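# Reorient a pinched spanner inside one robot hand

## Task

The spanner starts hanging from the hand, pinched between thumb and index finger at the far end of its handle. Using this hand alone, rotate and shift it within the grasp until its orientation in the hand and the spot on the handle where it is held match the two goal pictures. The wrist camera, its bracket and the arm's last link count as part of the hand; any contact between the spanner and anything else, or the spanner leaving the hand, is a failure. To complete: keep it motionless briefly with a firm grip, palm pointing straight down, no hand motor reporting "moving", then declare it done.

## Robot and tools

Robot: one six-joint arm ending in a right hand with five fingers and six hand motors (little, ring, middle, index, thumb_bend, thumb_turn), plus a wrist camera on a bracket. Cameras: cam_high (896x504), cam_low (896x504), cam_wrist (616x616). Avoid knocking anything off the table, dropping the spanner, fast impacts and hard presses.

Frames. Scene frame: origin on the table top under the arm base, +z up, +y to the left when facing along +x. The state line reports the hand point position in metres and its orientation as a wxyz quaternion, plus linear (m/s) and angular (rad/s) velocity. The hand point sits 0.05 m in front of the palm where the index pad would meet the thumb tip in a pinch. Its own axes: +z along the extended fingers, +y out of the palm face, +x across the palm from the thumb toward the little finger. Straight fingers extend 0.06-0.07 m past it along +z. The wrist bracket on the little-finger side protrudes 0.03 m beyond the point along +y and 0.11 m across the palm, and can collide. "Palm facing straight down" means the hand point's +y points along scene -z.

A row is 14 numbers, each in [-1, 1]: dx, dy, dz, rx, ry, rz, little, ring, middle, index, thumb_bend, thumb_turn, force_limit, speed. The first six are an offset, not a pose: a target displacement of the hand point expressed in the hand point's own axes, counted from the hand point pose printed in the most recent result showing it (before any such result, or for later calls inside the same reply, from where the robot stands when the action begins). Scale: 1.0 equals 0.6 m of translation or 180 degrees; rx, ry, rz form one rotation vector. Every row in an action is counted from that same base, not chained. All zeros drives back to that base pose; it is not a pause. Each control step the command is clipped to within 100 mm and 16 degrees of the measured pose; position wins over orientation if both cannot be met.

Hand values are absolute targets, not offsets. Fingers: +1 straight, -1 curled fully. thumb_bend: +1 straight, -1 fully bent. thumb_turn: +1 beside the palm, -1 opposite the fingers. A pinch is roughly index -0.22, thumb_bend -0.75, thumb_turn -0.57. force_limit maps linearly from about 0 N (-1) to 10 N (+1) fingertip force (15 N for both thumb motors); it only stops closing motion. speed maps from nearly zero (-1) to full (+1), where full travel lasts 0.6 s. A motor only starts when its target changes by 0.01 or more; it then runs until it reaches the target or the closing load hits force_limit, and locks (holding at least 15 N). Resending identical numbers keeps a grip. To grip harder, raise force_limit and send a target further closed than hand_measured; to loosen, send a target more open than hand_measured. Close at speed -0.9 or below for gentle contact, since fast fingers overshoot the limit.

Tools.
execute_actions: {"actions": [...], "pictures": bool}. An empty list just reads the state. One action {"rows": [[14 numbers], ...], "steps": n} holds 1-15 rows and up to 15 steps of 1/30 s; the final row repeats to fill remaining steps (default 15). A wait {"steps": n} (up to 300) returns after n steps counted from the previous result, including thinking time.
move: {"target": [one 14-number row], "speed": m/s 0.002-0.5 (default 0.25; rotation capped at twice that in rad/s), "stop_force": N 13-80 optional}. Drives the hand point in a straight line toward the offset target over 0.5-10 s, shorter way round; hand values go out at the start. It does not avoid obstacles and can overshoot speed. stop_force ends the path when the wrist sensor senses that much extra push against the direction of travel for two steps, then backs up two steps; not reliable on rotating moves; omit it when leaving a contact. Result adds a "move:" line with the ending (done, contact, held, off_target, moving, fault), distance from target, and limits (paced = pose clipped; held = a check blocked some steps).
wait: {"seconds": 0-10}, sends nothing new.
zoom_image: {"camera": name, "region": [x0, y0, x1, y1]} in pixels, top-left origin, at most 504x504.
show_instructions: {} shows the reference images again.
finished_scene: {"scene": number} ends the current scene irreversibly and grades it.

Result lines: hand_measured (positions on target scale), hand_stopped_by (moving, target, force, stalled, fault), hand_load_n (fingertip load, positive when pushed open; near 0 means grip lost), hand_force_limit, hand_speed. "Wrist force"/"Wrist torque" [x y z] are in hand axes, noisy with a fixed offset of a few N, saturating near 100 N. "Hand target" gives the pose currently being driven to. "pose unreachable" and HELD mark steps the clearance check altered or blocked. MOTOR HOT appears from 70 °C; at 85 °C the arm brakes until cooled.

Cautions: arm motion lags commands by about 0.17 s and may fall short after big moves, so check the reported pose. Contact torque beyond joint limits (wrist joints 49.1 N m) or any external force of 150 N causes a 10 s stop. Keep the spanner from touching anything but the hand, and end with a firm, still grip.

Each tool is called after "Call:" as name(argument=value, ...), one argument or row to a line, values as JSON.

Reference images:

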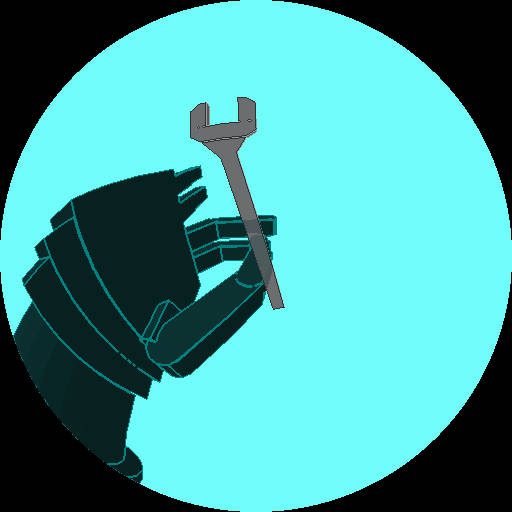

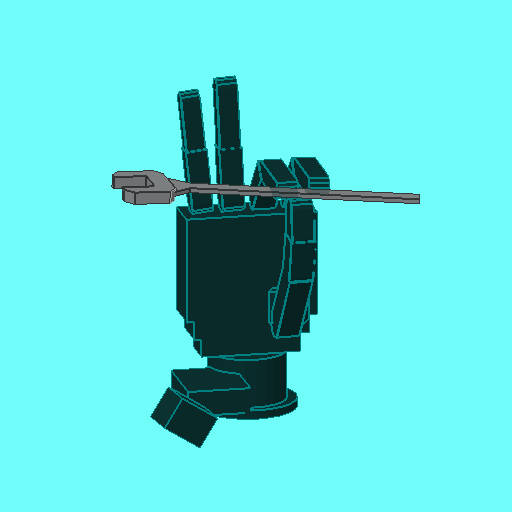

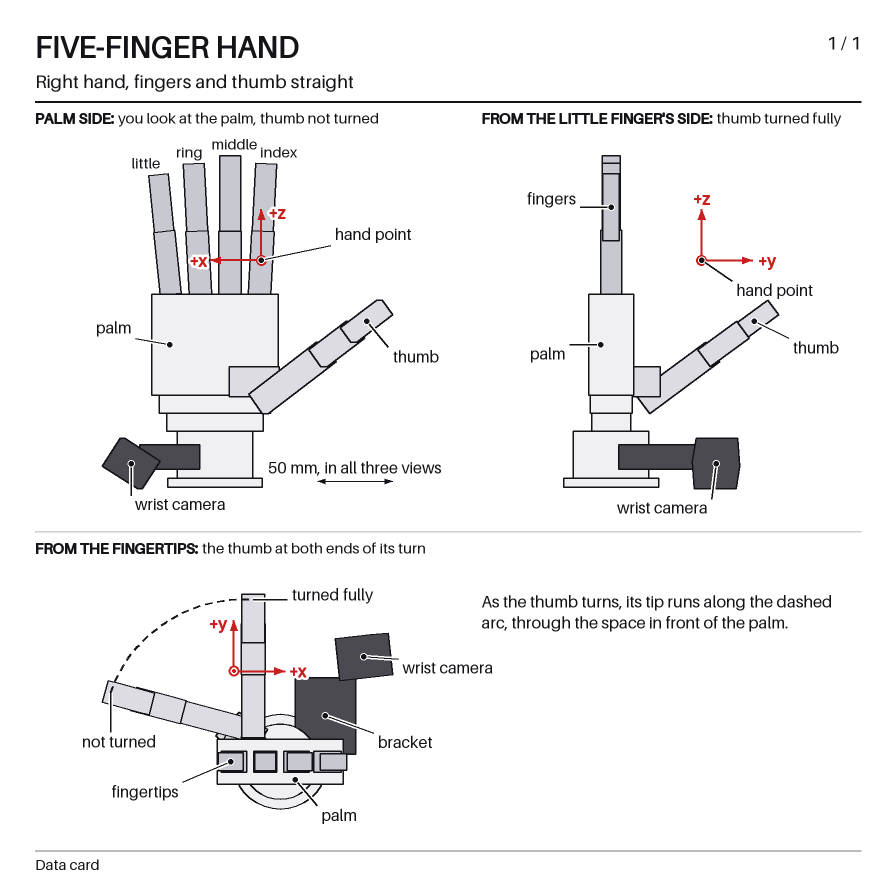

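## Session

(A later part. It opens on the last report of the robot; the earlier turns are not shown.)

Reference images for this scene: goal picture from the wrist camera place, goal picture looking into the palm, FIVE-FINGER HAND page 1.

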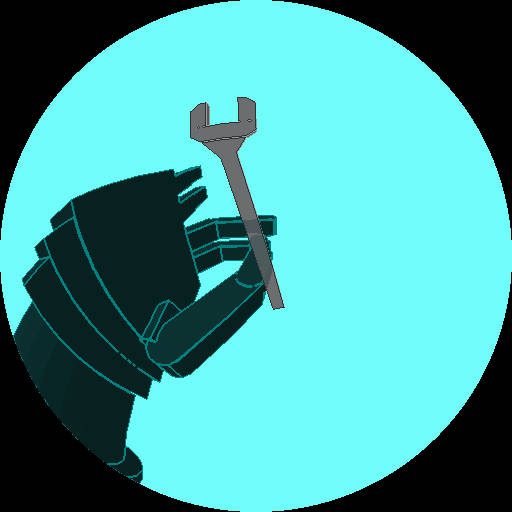

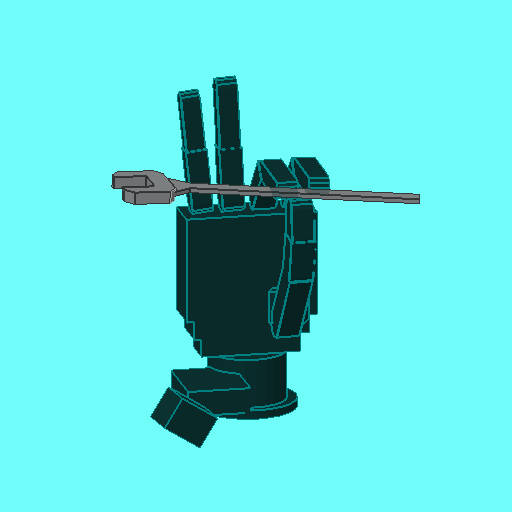

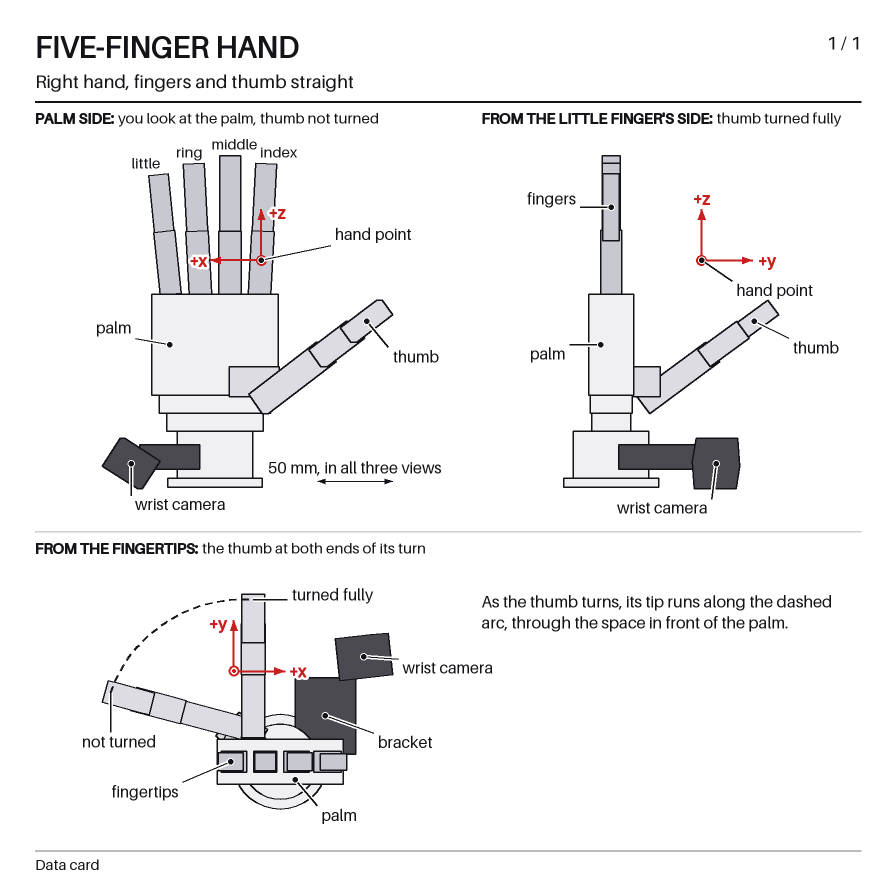

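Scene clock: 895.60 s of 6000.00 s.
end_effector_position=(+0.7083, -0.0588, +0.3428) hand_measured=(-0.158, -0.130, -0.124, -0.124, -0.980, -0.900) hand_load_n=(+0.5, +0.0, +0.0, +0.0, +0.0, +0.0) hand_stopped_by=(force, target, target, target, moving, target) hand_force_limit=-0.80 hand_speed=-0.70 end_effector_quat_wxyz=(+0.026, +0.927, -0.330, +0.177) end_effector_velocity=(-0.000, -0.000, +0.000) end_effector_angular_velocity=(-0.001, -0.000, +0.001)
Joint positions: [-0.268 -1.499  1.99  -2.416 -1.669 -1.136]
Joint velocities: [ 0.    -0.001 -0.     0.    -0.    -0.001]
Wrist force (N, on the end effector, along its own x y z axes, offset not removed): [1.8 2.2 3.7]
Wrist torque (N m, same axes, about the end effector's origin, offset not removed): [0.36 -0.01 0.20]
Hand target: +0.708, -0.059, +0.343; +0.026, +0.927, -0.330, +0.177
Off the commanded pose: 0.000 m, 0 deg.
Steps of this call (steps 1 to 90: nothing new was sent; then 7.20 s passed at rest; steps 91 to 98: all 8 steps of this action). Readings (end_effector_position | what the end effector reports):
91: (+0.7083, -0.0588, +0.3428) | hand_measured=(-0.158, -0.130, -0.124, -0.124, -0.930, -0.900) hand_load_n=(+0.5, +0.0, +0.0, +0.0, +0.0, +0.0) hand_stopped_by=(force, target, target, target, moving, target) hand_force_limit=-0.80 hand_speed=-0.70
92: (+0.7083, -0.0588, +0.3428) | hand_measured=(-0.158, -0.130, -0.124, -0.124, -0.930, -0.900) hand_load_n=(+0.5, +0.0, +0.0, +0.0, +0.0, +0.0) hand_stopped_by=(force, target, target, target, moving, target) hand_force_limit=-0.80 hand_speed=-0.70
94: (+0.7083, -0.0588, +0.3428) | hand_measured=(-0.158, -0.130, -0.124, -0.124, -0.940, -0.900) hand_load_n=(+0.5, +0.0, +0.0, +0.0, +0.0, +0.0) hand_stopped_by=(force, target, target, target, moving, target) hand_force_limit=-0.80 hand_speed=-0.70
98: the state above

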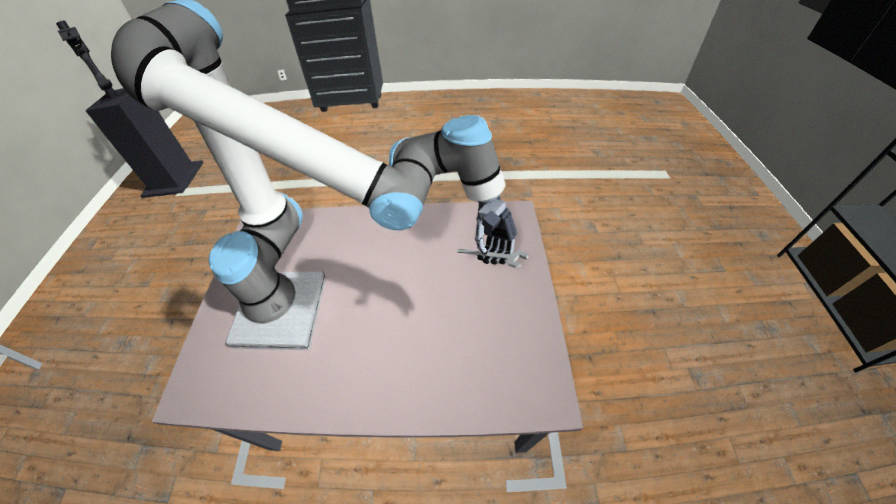

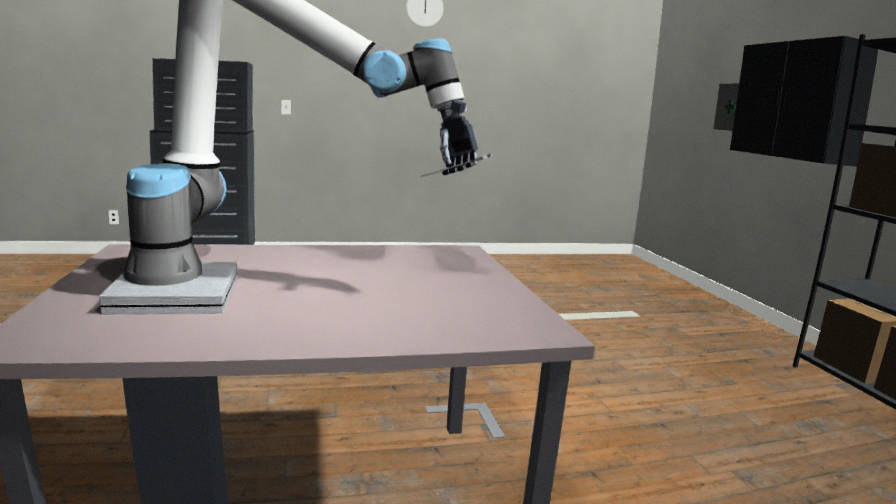

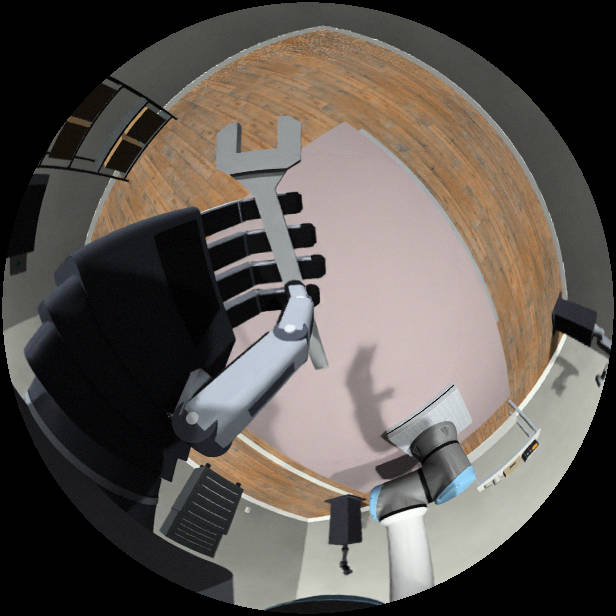

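Now close index and middle gently.

Call:
execute_actions(
  actions=[
    {"rows": [[0,0,0,0,0,0,-0.35,-0.13,-0.3,-0.3,-0.98,-0.9,-0.4,-0.93]], "steps": 15},
  ],
)

Scene clock: 899.43 s of 6000.00 s.
end_effector_position=(+0.7083, -0.0588, +0.3428) hand_measured=(-0.158, -0.130, -0.158, -0.146, -0.980, -0.900) hand_load_n=(+1.0, +0.0, +3.5, +2.0, +0.5, +0.0) hand_stopped_by=(force, target, force, force, target, target) hand_force_limit=-0.40 hand_speed=-0.93 end_effector_quat_wxyz=(+0.026, +0.927, -0.330, +0.177) end_effector_velocity=(+0.000, +0.000, +0.000) end_effector_angular_velocity=(-0.000, -0.000, +0.002)
Joint positions: [-0.268 -1.499  1.99  -2.416 -1.669 -1.136]
Joint velocities: [ 0.001 -0.    -0.    -0.     0.    -0.001]
Wrist force (N, on the end effector, along its own x y z axes, offset not removed): [0.8 0.2 1.0]
Wrist torque (N m, same axes, about the end effector's origin, offset not removed): [0.33 0.42 0.08]
Hand target: +0.708, -0.059, +0.343; +0.026, +0.927, -0.330, +0.177
Off the commanded pose: 0.000 m, 0 deg.
Steps of this call (steps 1 to 90: nothing new was sent; then 0.33 s passed at rest; steps 91 to 105: all 15 steps of this action). Readings (end_effector_position | what the end effector reports):
91: (+0.7083, -0.0588, +0.3428) | hand_measured=(-0.158, -0.130, -0.124, -0.124, -0.980, -0.900) hand_load_n=(+0.5, +0.0, +0.0, +0.0, +0.0, +0.0) hand_stopped_by=(force, target, moving, moving, target, target) hand_force_limit=-0.40 hand_speed=-0.93
92: (+0.7083, -0.0588, +0.3428) | hand_measured=(-0.158, -0.130, -0.124, -0.124, -0.980, -0.900) hand_load_n=(+0.5, +0.0, +0.0, +0.0, +0.0, +0.0) hand_stopped_by=(force, target, moving, moving, target, target) hand_force_limit=-0.40 hand_speed=-0.93
94: (+0.7083, -0.0588, +0.3428) | hand_measured=(-0.158, -0.130, -0.128, -0.128, -0.980, -0.900) hand_load_n=(+0.5, +0.0, +0.0, +0.0, +0.0, +0.0) hand_stopped_by=(force, target, moving, moving, target, target) hand_force_limit=-0.40 hand_speed=-0.93
98: (+0.7083, -0.0588, +0.3428) | hand_measured=(-0.158, -0.130, -0.144, -0.142, -0.980, -0.900) hand_load_n=(+1.0, +0.0, +0.0, +2.0, +0.5, +0.0) hand_stopped_by=(force, target, moving, moving, target, target) hand_force_limit=-0.40 hand_speed=-0.93
105: the state above

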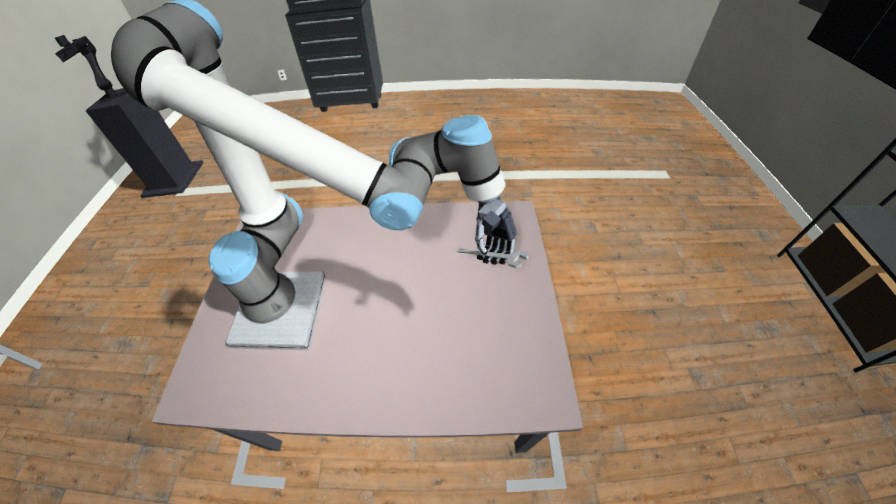

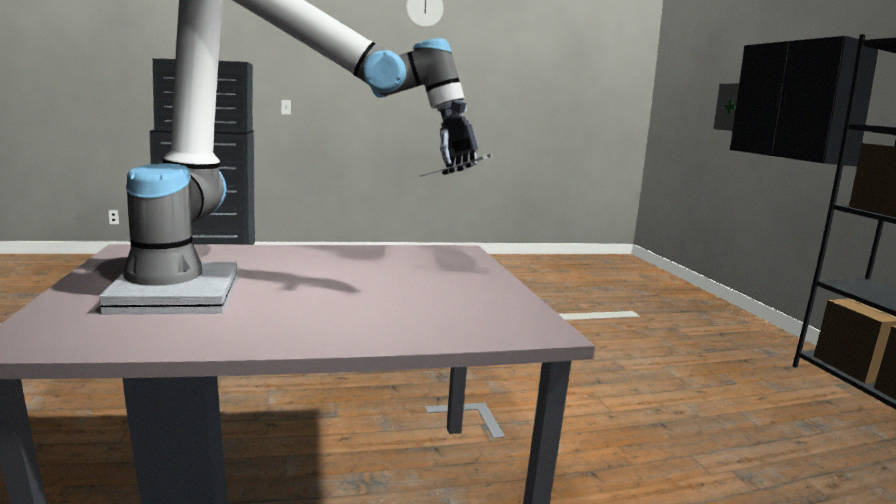

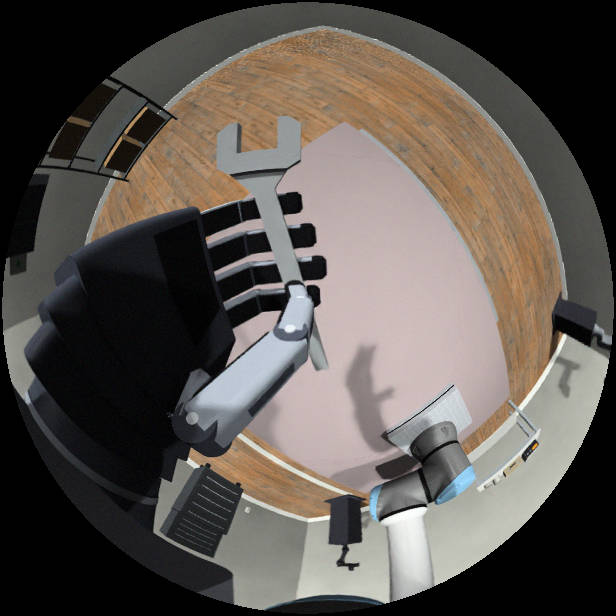

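Call:
execute_actions(
  actions=[
    {"rows": [[0,0,0,0,0,0,-0.10,-0.10,-0.3,-0.32,-0.98,-0.9,0.6,-0.93]], "steps": 15},
  ],
)

Scene clock: 913.40 s of 6000.00 s.
end_effector_position=(+0.7083, -0.0588, +0.3428) hand_measured=(-0.112, -0.100, -0.158, -0.166, -0.980, -0.900) hand_load_n=(+0.0, +0.0, +5.5, +6.5, +1.0, -1.0) hand_stopped_by=(moving, target, force, force, target, target) hand_force_limit=0.60 hand_speed=-0.93 end_effector_quat_wxyz=(+0.026, +0.927, -0.330, +0.177) end_effector_velocity=(-0.000, +0.001, +0.001) end_effector_angular_velocity=(-0.000, -0.002, +0.001)
Joint positions: [-0.268 -1.499  1.99  -2.416 -1.669 -1.136]
Joint velocities: [ 0.001 -0.002 -0.    -0.     0.     0.   ]
Wrist force (N, on the end effector, along its own x y z axes, offset not removed): [1.2 -1.8 0.8]
Wrist torque (N m, same axes, about the end effector's origin, offset not removed): [-0.15 0.24 0.12]
Hand target: +0.708, -0.059, +0.343; +0.026, +0.927, -0.330, +0.177
Off the commanded pose: 0.000 m, 0 deg.
Steps of this call (steps 1 to 90: nothing new was sent; then 10.47 s passed at rest; steps 91 to 105: all 15 steps of this action). Readings (end_effector_position | what the end effector reports):
91: (+0.7083, -0.0588, +0.3428) | hand_measured=(-0.158, -0.130, -0.158, -0.146, -0.980, -0.900) hand_load_n=(+1.0, +0.0, +3.5, +2.0, +0.5, +0.0) hand_stopped_by=(moving, moving, force, moving, target, target) hand_force_limit=0.60 hand_speed=-0.93
92: (+0.7083, -0.0588, +0.3428) | hand_measured=(-0.158, -0.130, -0.158, -0.146, -0.980, -0.900) hand_load_n=(+1.0, +0.0, +3.5, +2.0, +0.5, +0.0) hand_stopped_by=(moving, moving, force, moving, target, target) hand_force_limit=0.60 hand_speed=-0.93
94: (+0.7083, -0.0588, +0.3428) | hand_measured=(-0.154, -0.126, -0.158, -0.150, -0.980, -0.900) hand_load_n=(+1.0, +0.0, +3.5, +3.0, +1.0, -0.5) hand_stopped_by=(moving, moving, force, moving, target, target) hand_force_limit=0.60 hand_speed=-0.93
98: (+0.7083, -0.0588, +0.3428) | hand_measured=(-0.140, -0.110, -0.158, -0.164, -0.980, -0.900) hand_load_n=(+1.0, +0.0, +3.5, +7.5, +1.0, -0.5) hand_stopped_by=(moving, moving, force, moving, target, target) hand_force_limit=0.60 hand_speed=-0.93
105: the state above

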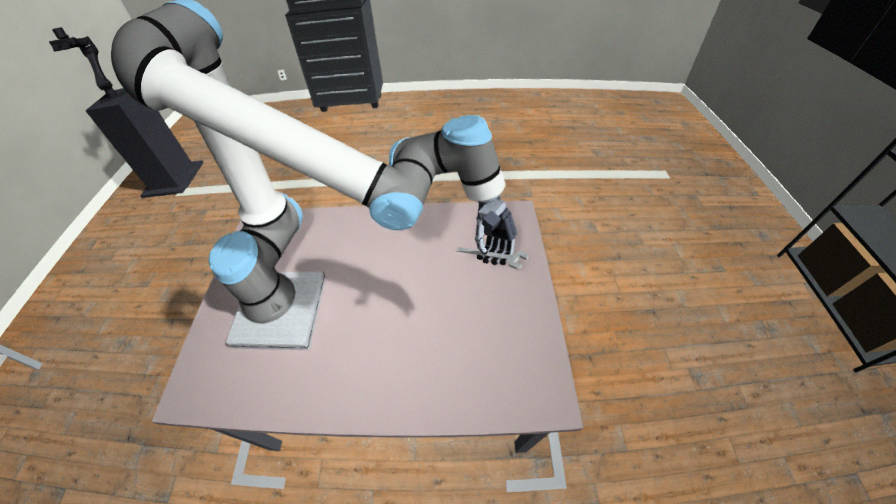

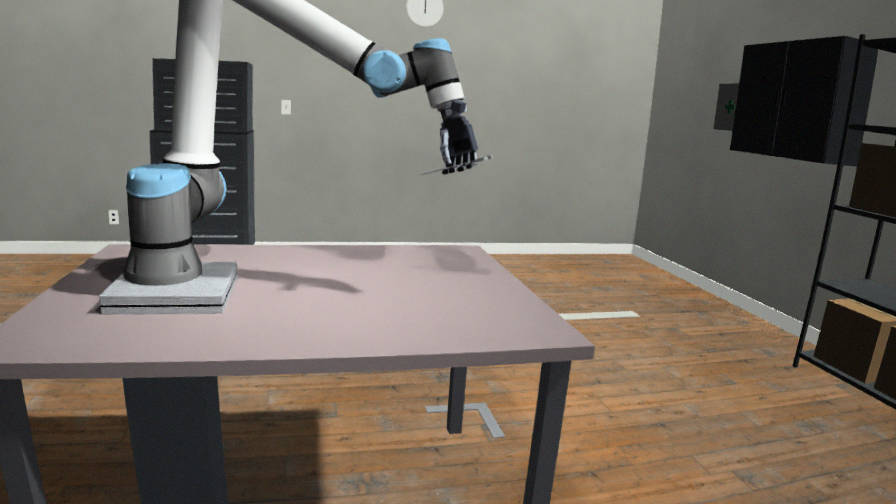

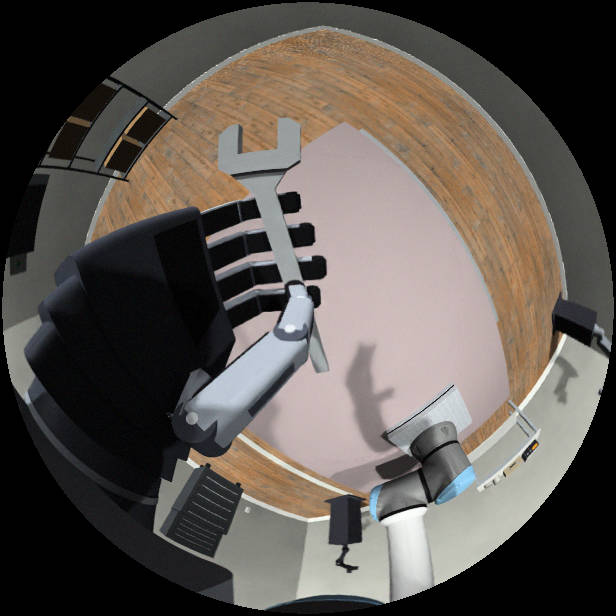

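Call:
execute_actions(
  actions=[
    {"rows": [[0,0,0,0,0,0,-0.10,-0.10,-0.33,-0.35,-0.98,-0.9,1.0,-0.95]], "steps": 15},
  ],
)

Scene clock: 929.67 s of 6000.00 s.
end_effector_position=(+0.7083, -0.0588, +0.3428) hand_measured=(-0.100, -0.100, -0.170, -0.176, -0.980, -0.900) hand_load_n=(+0.0, +0.0, +9.5, +10.5, +1.5, -1.0) hand_stopped_by=(target, target, force, force, target, target) hand_force_limit=1.00 hand_speed=-0.95 end_effector_quat_wxyz=(+0.026, +0.927, -0.330, +0.177) end_effector_velocity=(-0.000, +0.000, +0.001) end_effector_angular_velocity=(-0.000, -0.001, +0.000)
Joint positions: [-0.268 -1.499  1.99  -2.416 -1.669 -1.136]
Joint velocities: [ 0.001 -0.001  0.     0.    -0.     0.001]
Wrist force (N, on the end effector, along its own x y z axes, offset not removed): [0.6 -1.7 5.2]
Wrist torque (N m, same axes, about the end effector's origin, offset not removed): [-0.19 0.17 -0.07]
Hand target: +0.708, -0.059, +0.343; +0.026, +0.927, -0.330, +0.177
Off the commanded pose: 0.000 m, 0 deg.
Steps of this call (steps 1 to 90: nothing new was sent; then 12.77 s passed at rest; steps 91 to 105: all 15 steps of this action). Readings (end_effector_position | what the end effector reports):
91: (+0.7083, -0.0588, +0.3428) | hand_measured=(-0.100, -0.100, -0.158, -0.166, -0.980, -0.900) hand_load_n=(+0.0, +0.0, +5.5, +6.5, +1.0, -1.0) hand_stopped_by=(target, target, moving, moving, target, target) hand_force_limit=1.00 hand_speed=-0.95
92: (+0.7083, -0.0588, +0.3428) | hand_measured=(-0.100, -0.100, -0.158, -0.166, -0.980, -0.900) hand_load_n=(+0.0, +0.0, +5.5, +6.5, +1.0, -1.0) hand_stopped_by=(target, target, moving, moving, target, target) hand_force_limit=1.00 hand_speed=-0.95
94: (+0.7083, -0.0588, +0.3428) | hand_measured=(-0.100, -0.100, -0.158, -0.168, -0.980, -0.900) hand_load_n=(+0.0, +0.0, +6.0, +7.0, +1.0, -1.0) hand_stopped_by=(target, target, moving, moving, target, target) hand_force_limit=1.00 hand_speed=-0.95
98: (+0.7083, -0.0588, +0.3428) | hand_measured=(-0.100, -0.100, -0.170, -0.178, -0.980, -0.900) hand_load_n=(+0.0, +0.0, +9.5, +10.5, +1.5, -1.0) hand_stopped_by=(target, target, moving, force, target, target) hand_force_limit=1.00 hand_speed=-0.95
105: the state above

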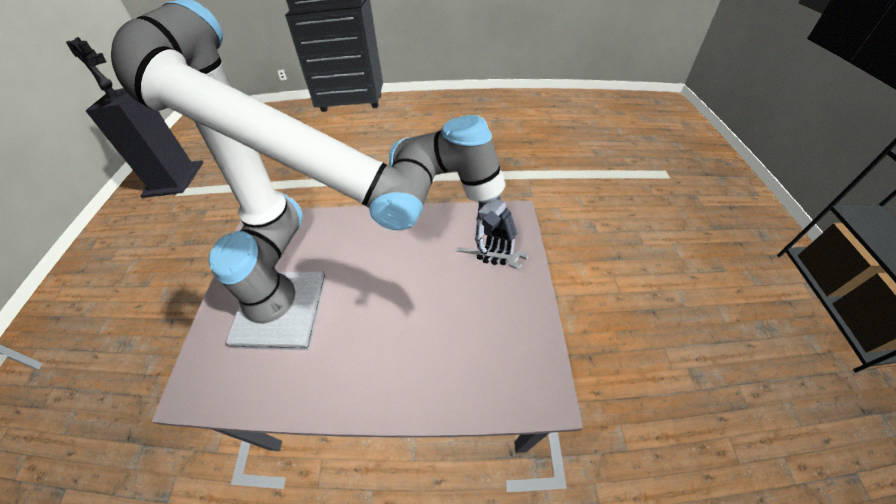

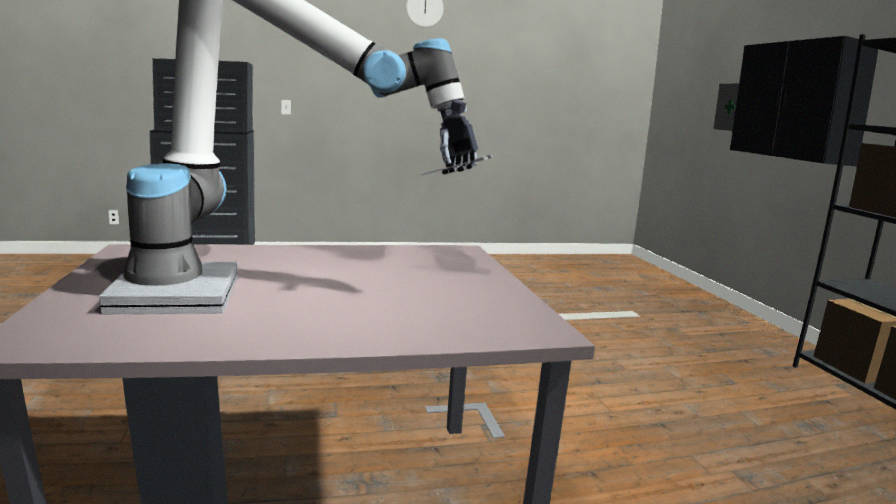

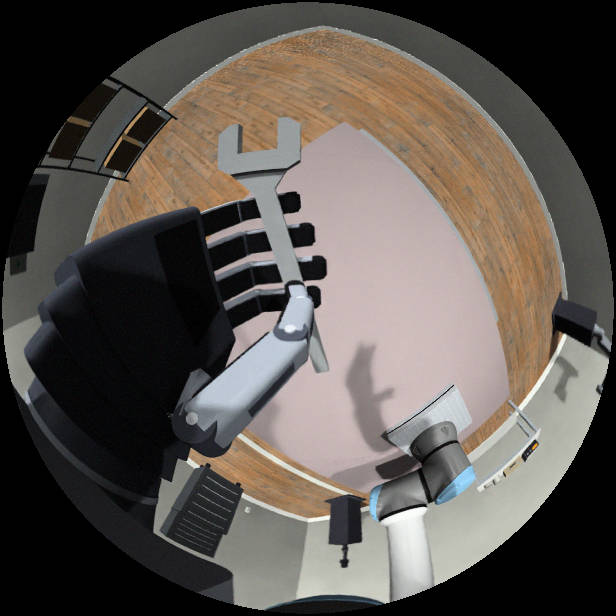

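Call:
move(
  target=[0.25, -0.17, -0.41, 0.3675, 0.189, 0.3176, 1.0, 1.0, -0.33, -0.35, -0.98, -0.9, 1.0, -0.5],
  speed=0.3,
)

Scene clock: 978.80 s of 6000.00 s.
end_effector_position=(+0.8033, -0.0287, +0.6317) hand_measured=(+1.000, +1.000, -0.170, -0.176, -0.980, -0.900) hand_load_n=(+0.0, +0.0, +8.5, +11.0, +1.5, -1.0) hand_stopped_by=(target, target, force, force, target, target) hand_force_limit=1.00 hand_speed=-0.50 end_effector_quat_wxyz=(+0.451, -0.454, +0.540, -0.547) end_effector_velocity=(+0.001, +0.001, +0.001) end_effector_angular_velocity=(+0.004, -0.006, -0.003)
Joint positions: [-0.378 -1.573  2.058 -3.639 -1.413 -0.018]
Joint velocities: [ 0.003  0.002 -0.001 -0.007 -0.006  0.006]
Wrist force (N, on the end effector, along its own x y z axes, offset not removed): [-3.1 -1.6 3.6]
Wrist torque (N m, same axes, about the end effector's origin, offset not removed): [-0.38 0.87 -0.21]
Hand target: +0.803, -0.029, +0.632; +0.451, -0.454, +0.540, -0.547
Off the commanded pose: 0.000 m, 0 deg.
After step 90, 42.93 s passed at rest.
move: done

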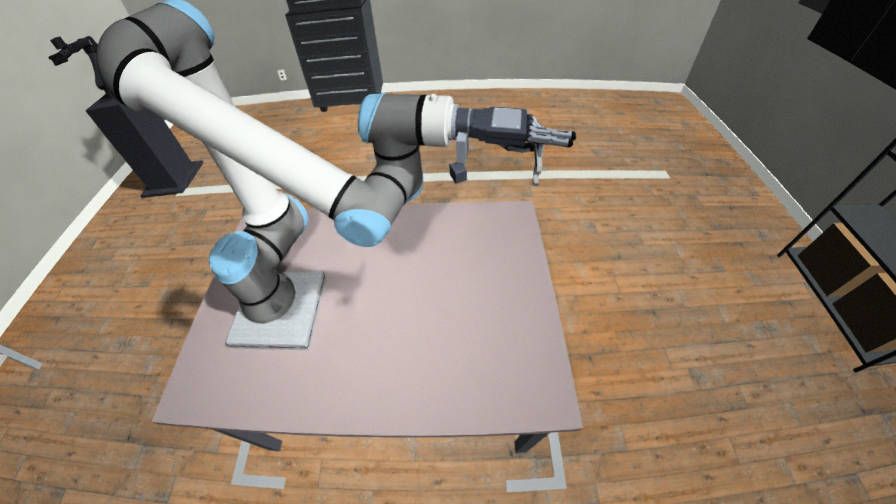

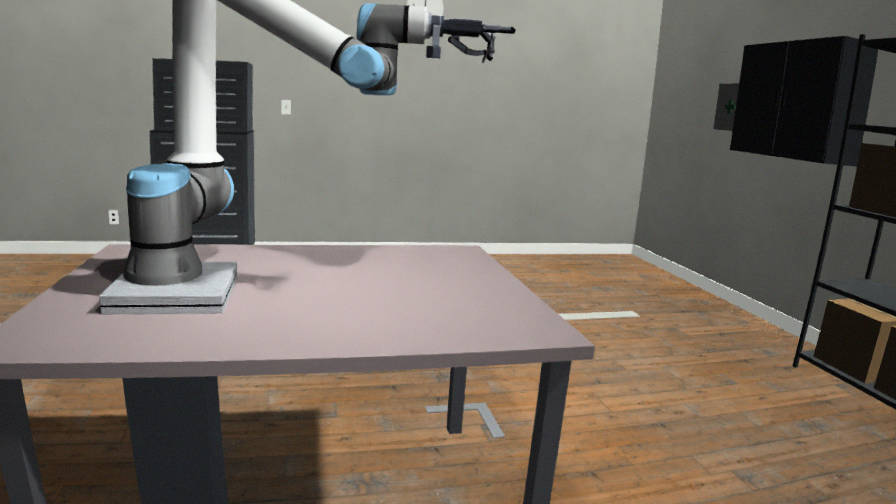

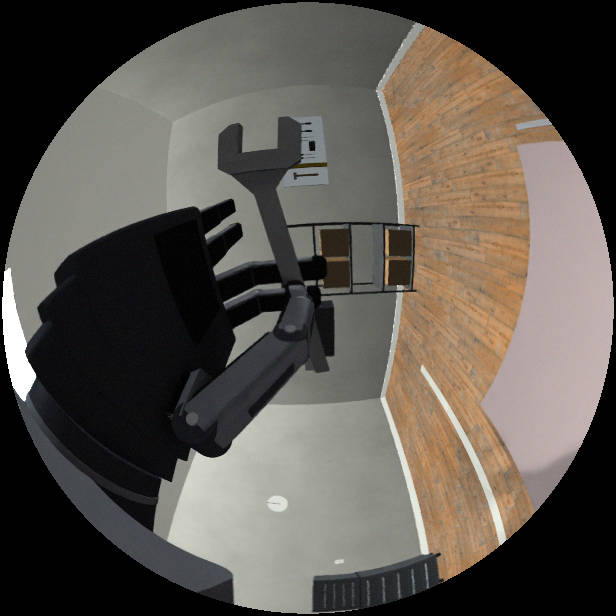

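Call:
wait(
  seconds=1,
)

Scene clock: 991.37 s of 6000.00 s.
end_effector_position=(+0.8034, -0.0287, +0.6318) hand_measured=(+1.000, +1.000, -0.170, -0.176, -0.980, -0.900) hand_load_n=(+0.0, +0.0, +8.5, +11.0, +1.5, -1.0) hand_stopped_by=(target, target, force, force, target, target) hand_force_limit=1.00 hand_speed=-0.50 end_effector_quat_wxyz=(+0.451, -0.454, +0.540, -0.547) end_effector_velocity=(-0.000, +0.001, +0.000) end_effector_angular_velocity=(-0.001, -0.000, +0.001)
Joint positions: [-0.377 -1.573  2.058 -3.639 -1.414 -0.017]
Joint velocities: [ 0.001 -0.    -0.     0.     0.    -0.001]
Wrist force (N, on the end effector, along its own x y z axes, offset not removed): [-1.2 1.3 4.2]
Wrist torque (N m, same axes, about the end effector's origin, offset not removed): [-0.05 0.43 -0.13]
Hand target: +0.803, -0.029, +0.632; +0.451, -0.454, +0.540, -0.547
Off the commanded pose: 0.000 m, 0 deg.
Steps of this call (steps 1 to 90: nothing new was sent; then 9.57 s passed at rest). Readings (end_effector_position | what the end effector reports):
1: (+0.8033, -0.0287, +0.6318) | hand_measured=(+1.000, +1.000, -0.170, -0.176, -0.980, -0.900) hand_load_n=(+0.0, +0.0, +8.5, +11.0, +1.5, -1.0) hand_stopped_by=(target, target, force, force, target, target) hand_force_limit=1.00 hand_speed=-0.50
2: (+0.8034, -0.0287, +0.6318) | hand_measured=(+1.000, +1.000, -0.170, -0.176, -0.980, -0.900) hand_load_n=(+0.0, +0.0, +8.5, +11.0, +1.5, -1.0) hand_stopped_by=(target, target, force, force, target, target) hand_force_limit=1.00 hand_speed=-0.50
4: (+0.8034, -0.0287, +0.6318) | hand_measured=(+1.000, +1.000, -0.170, -0.176, -0.980, -0.900) hand_load_n=(+0.0, +0.0, +8.5, +11.0, +1.5, -1.0) hand_stopped_by=(target, target, force, force, target, target) hand_force_limit=1.00 hand_speed=-0.50
8: (+0.8034, -0.0287, +0.6318) | hand_measured=(+1.000, +1.000, -0.170, -0.176, -0.980, -0.900) hand_load_n=(+0.0, +0.0, +8.5, +11.0, +1.5, -1.0) hand_stopped_by=(target, target, force, force, target, target) hand_force_limit=1.00 hand_speed=-0.50
90: the state above

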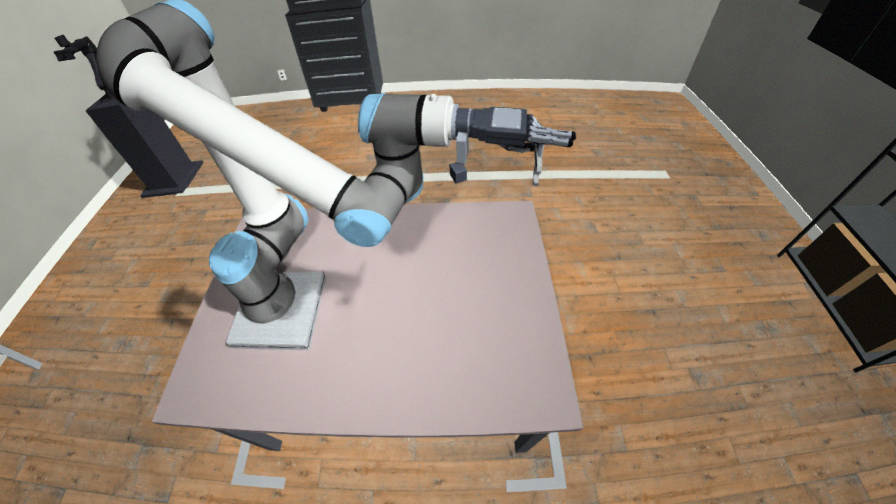

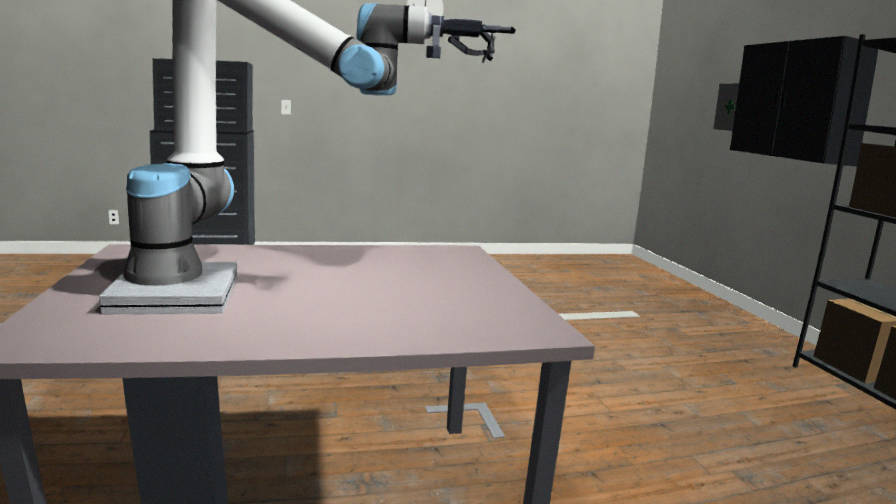

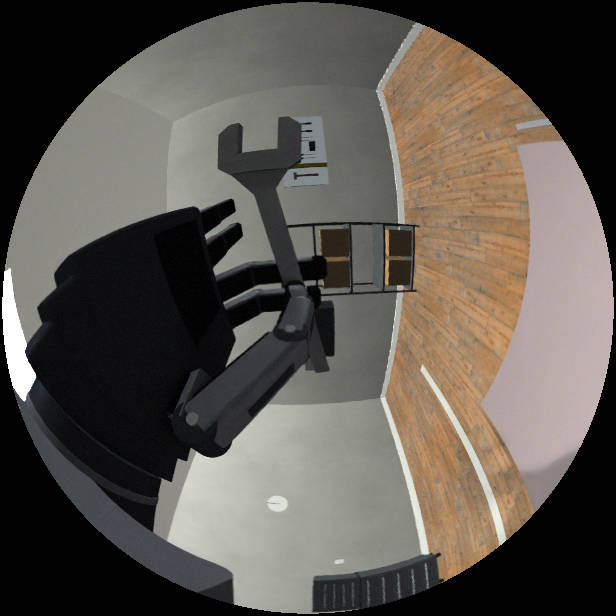

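Stable and matching the goal. Finishing scene 1.

Call:
finished_scene(
  scene=1,
)

The scene is finished: the task was done.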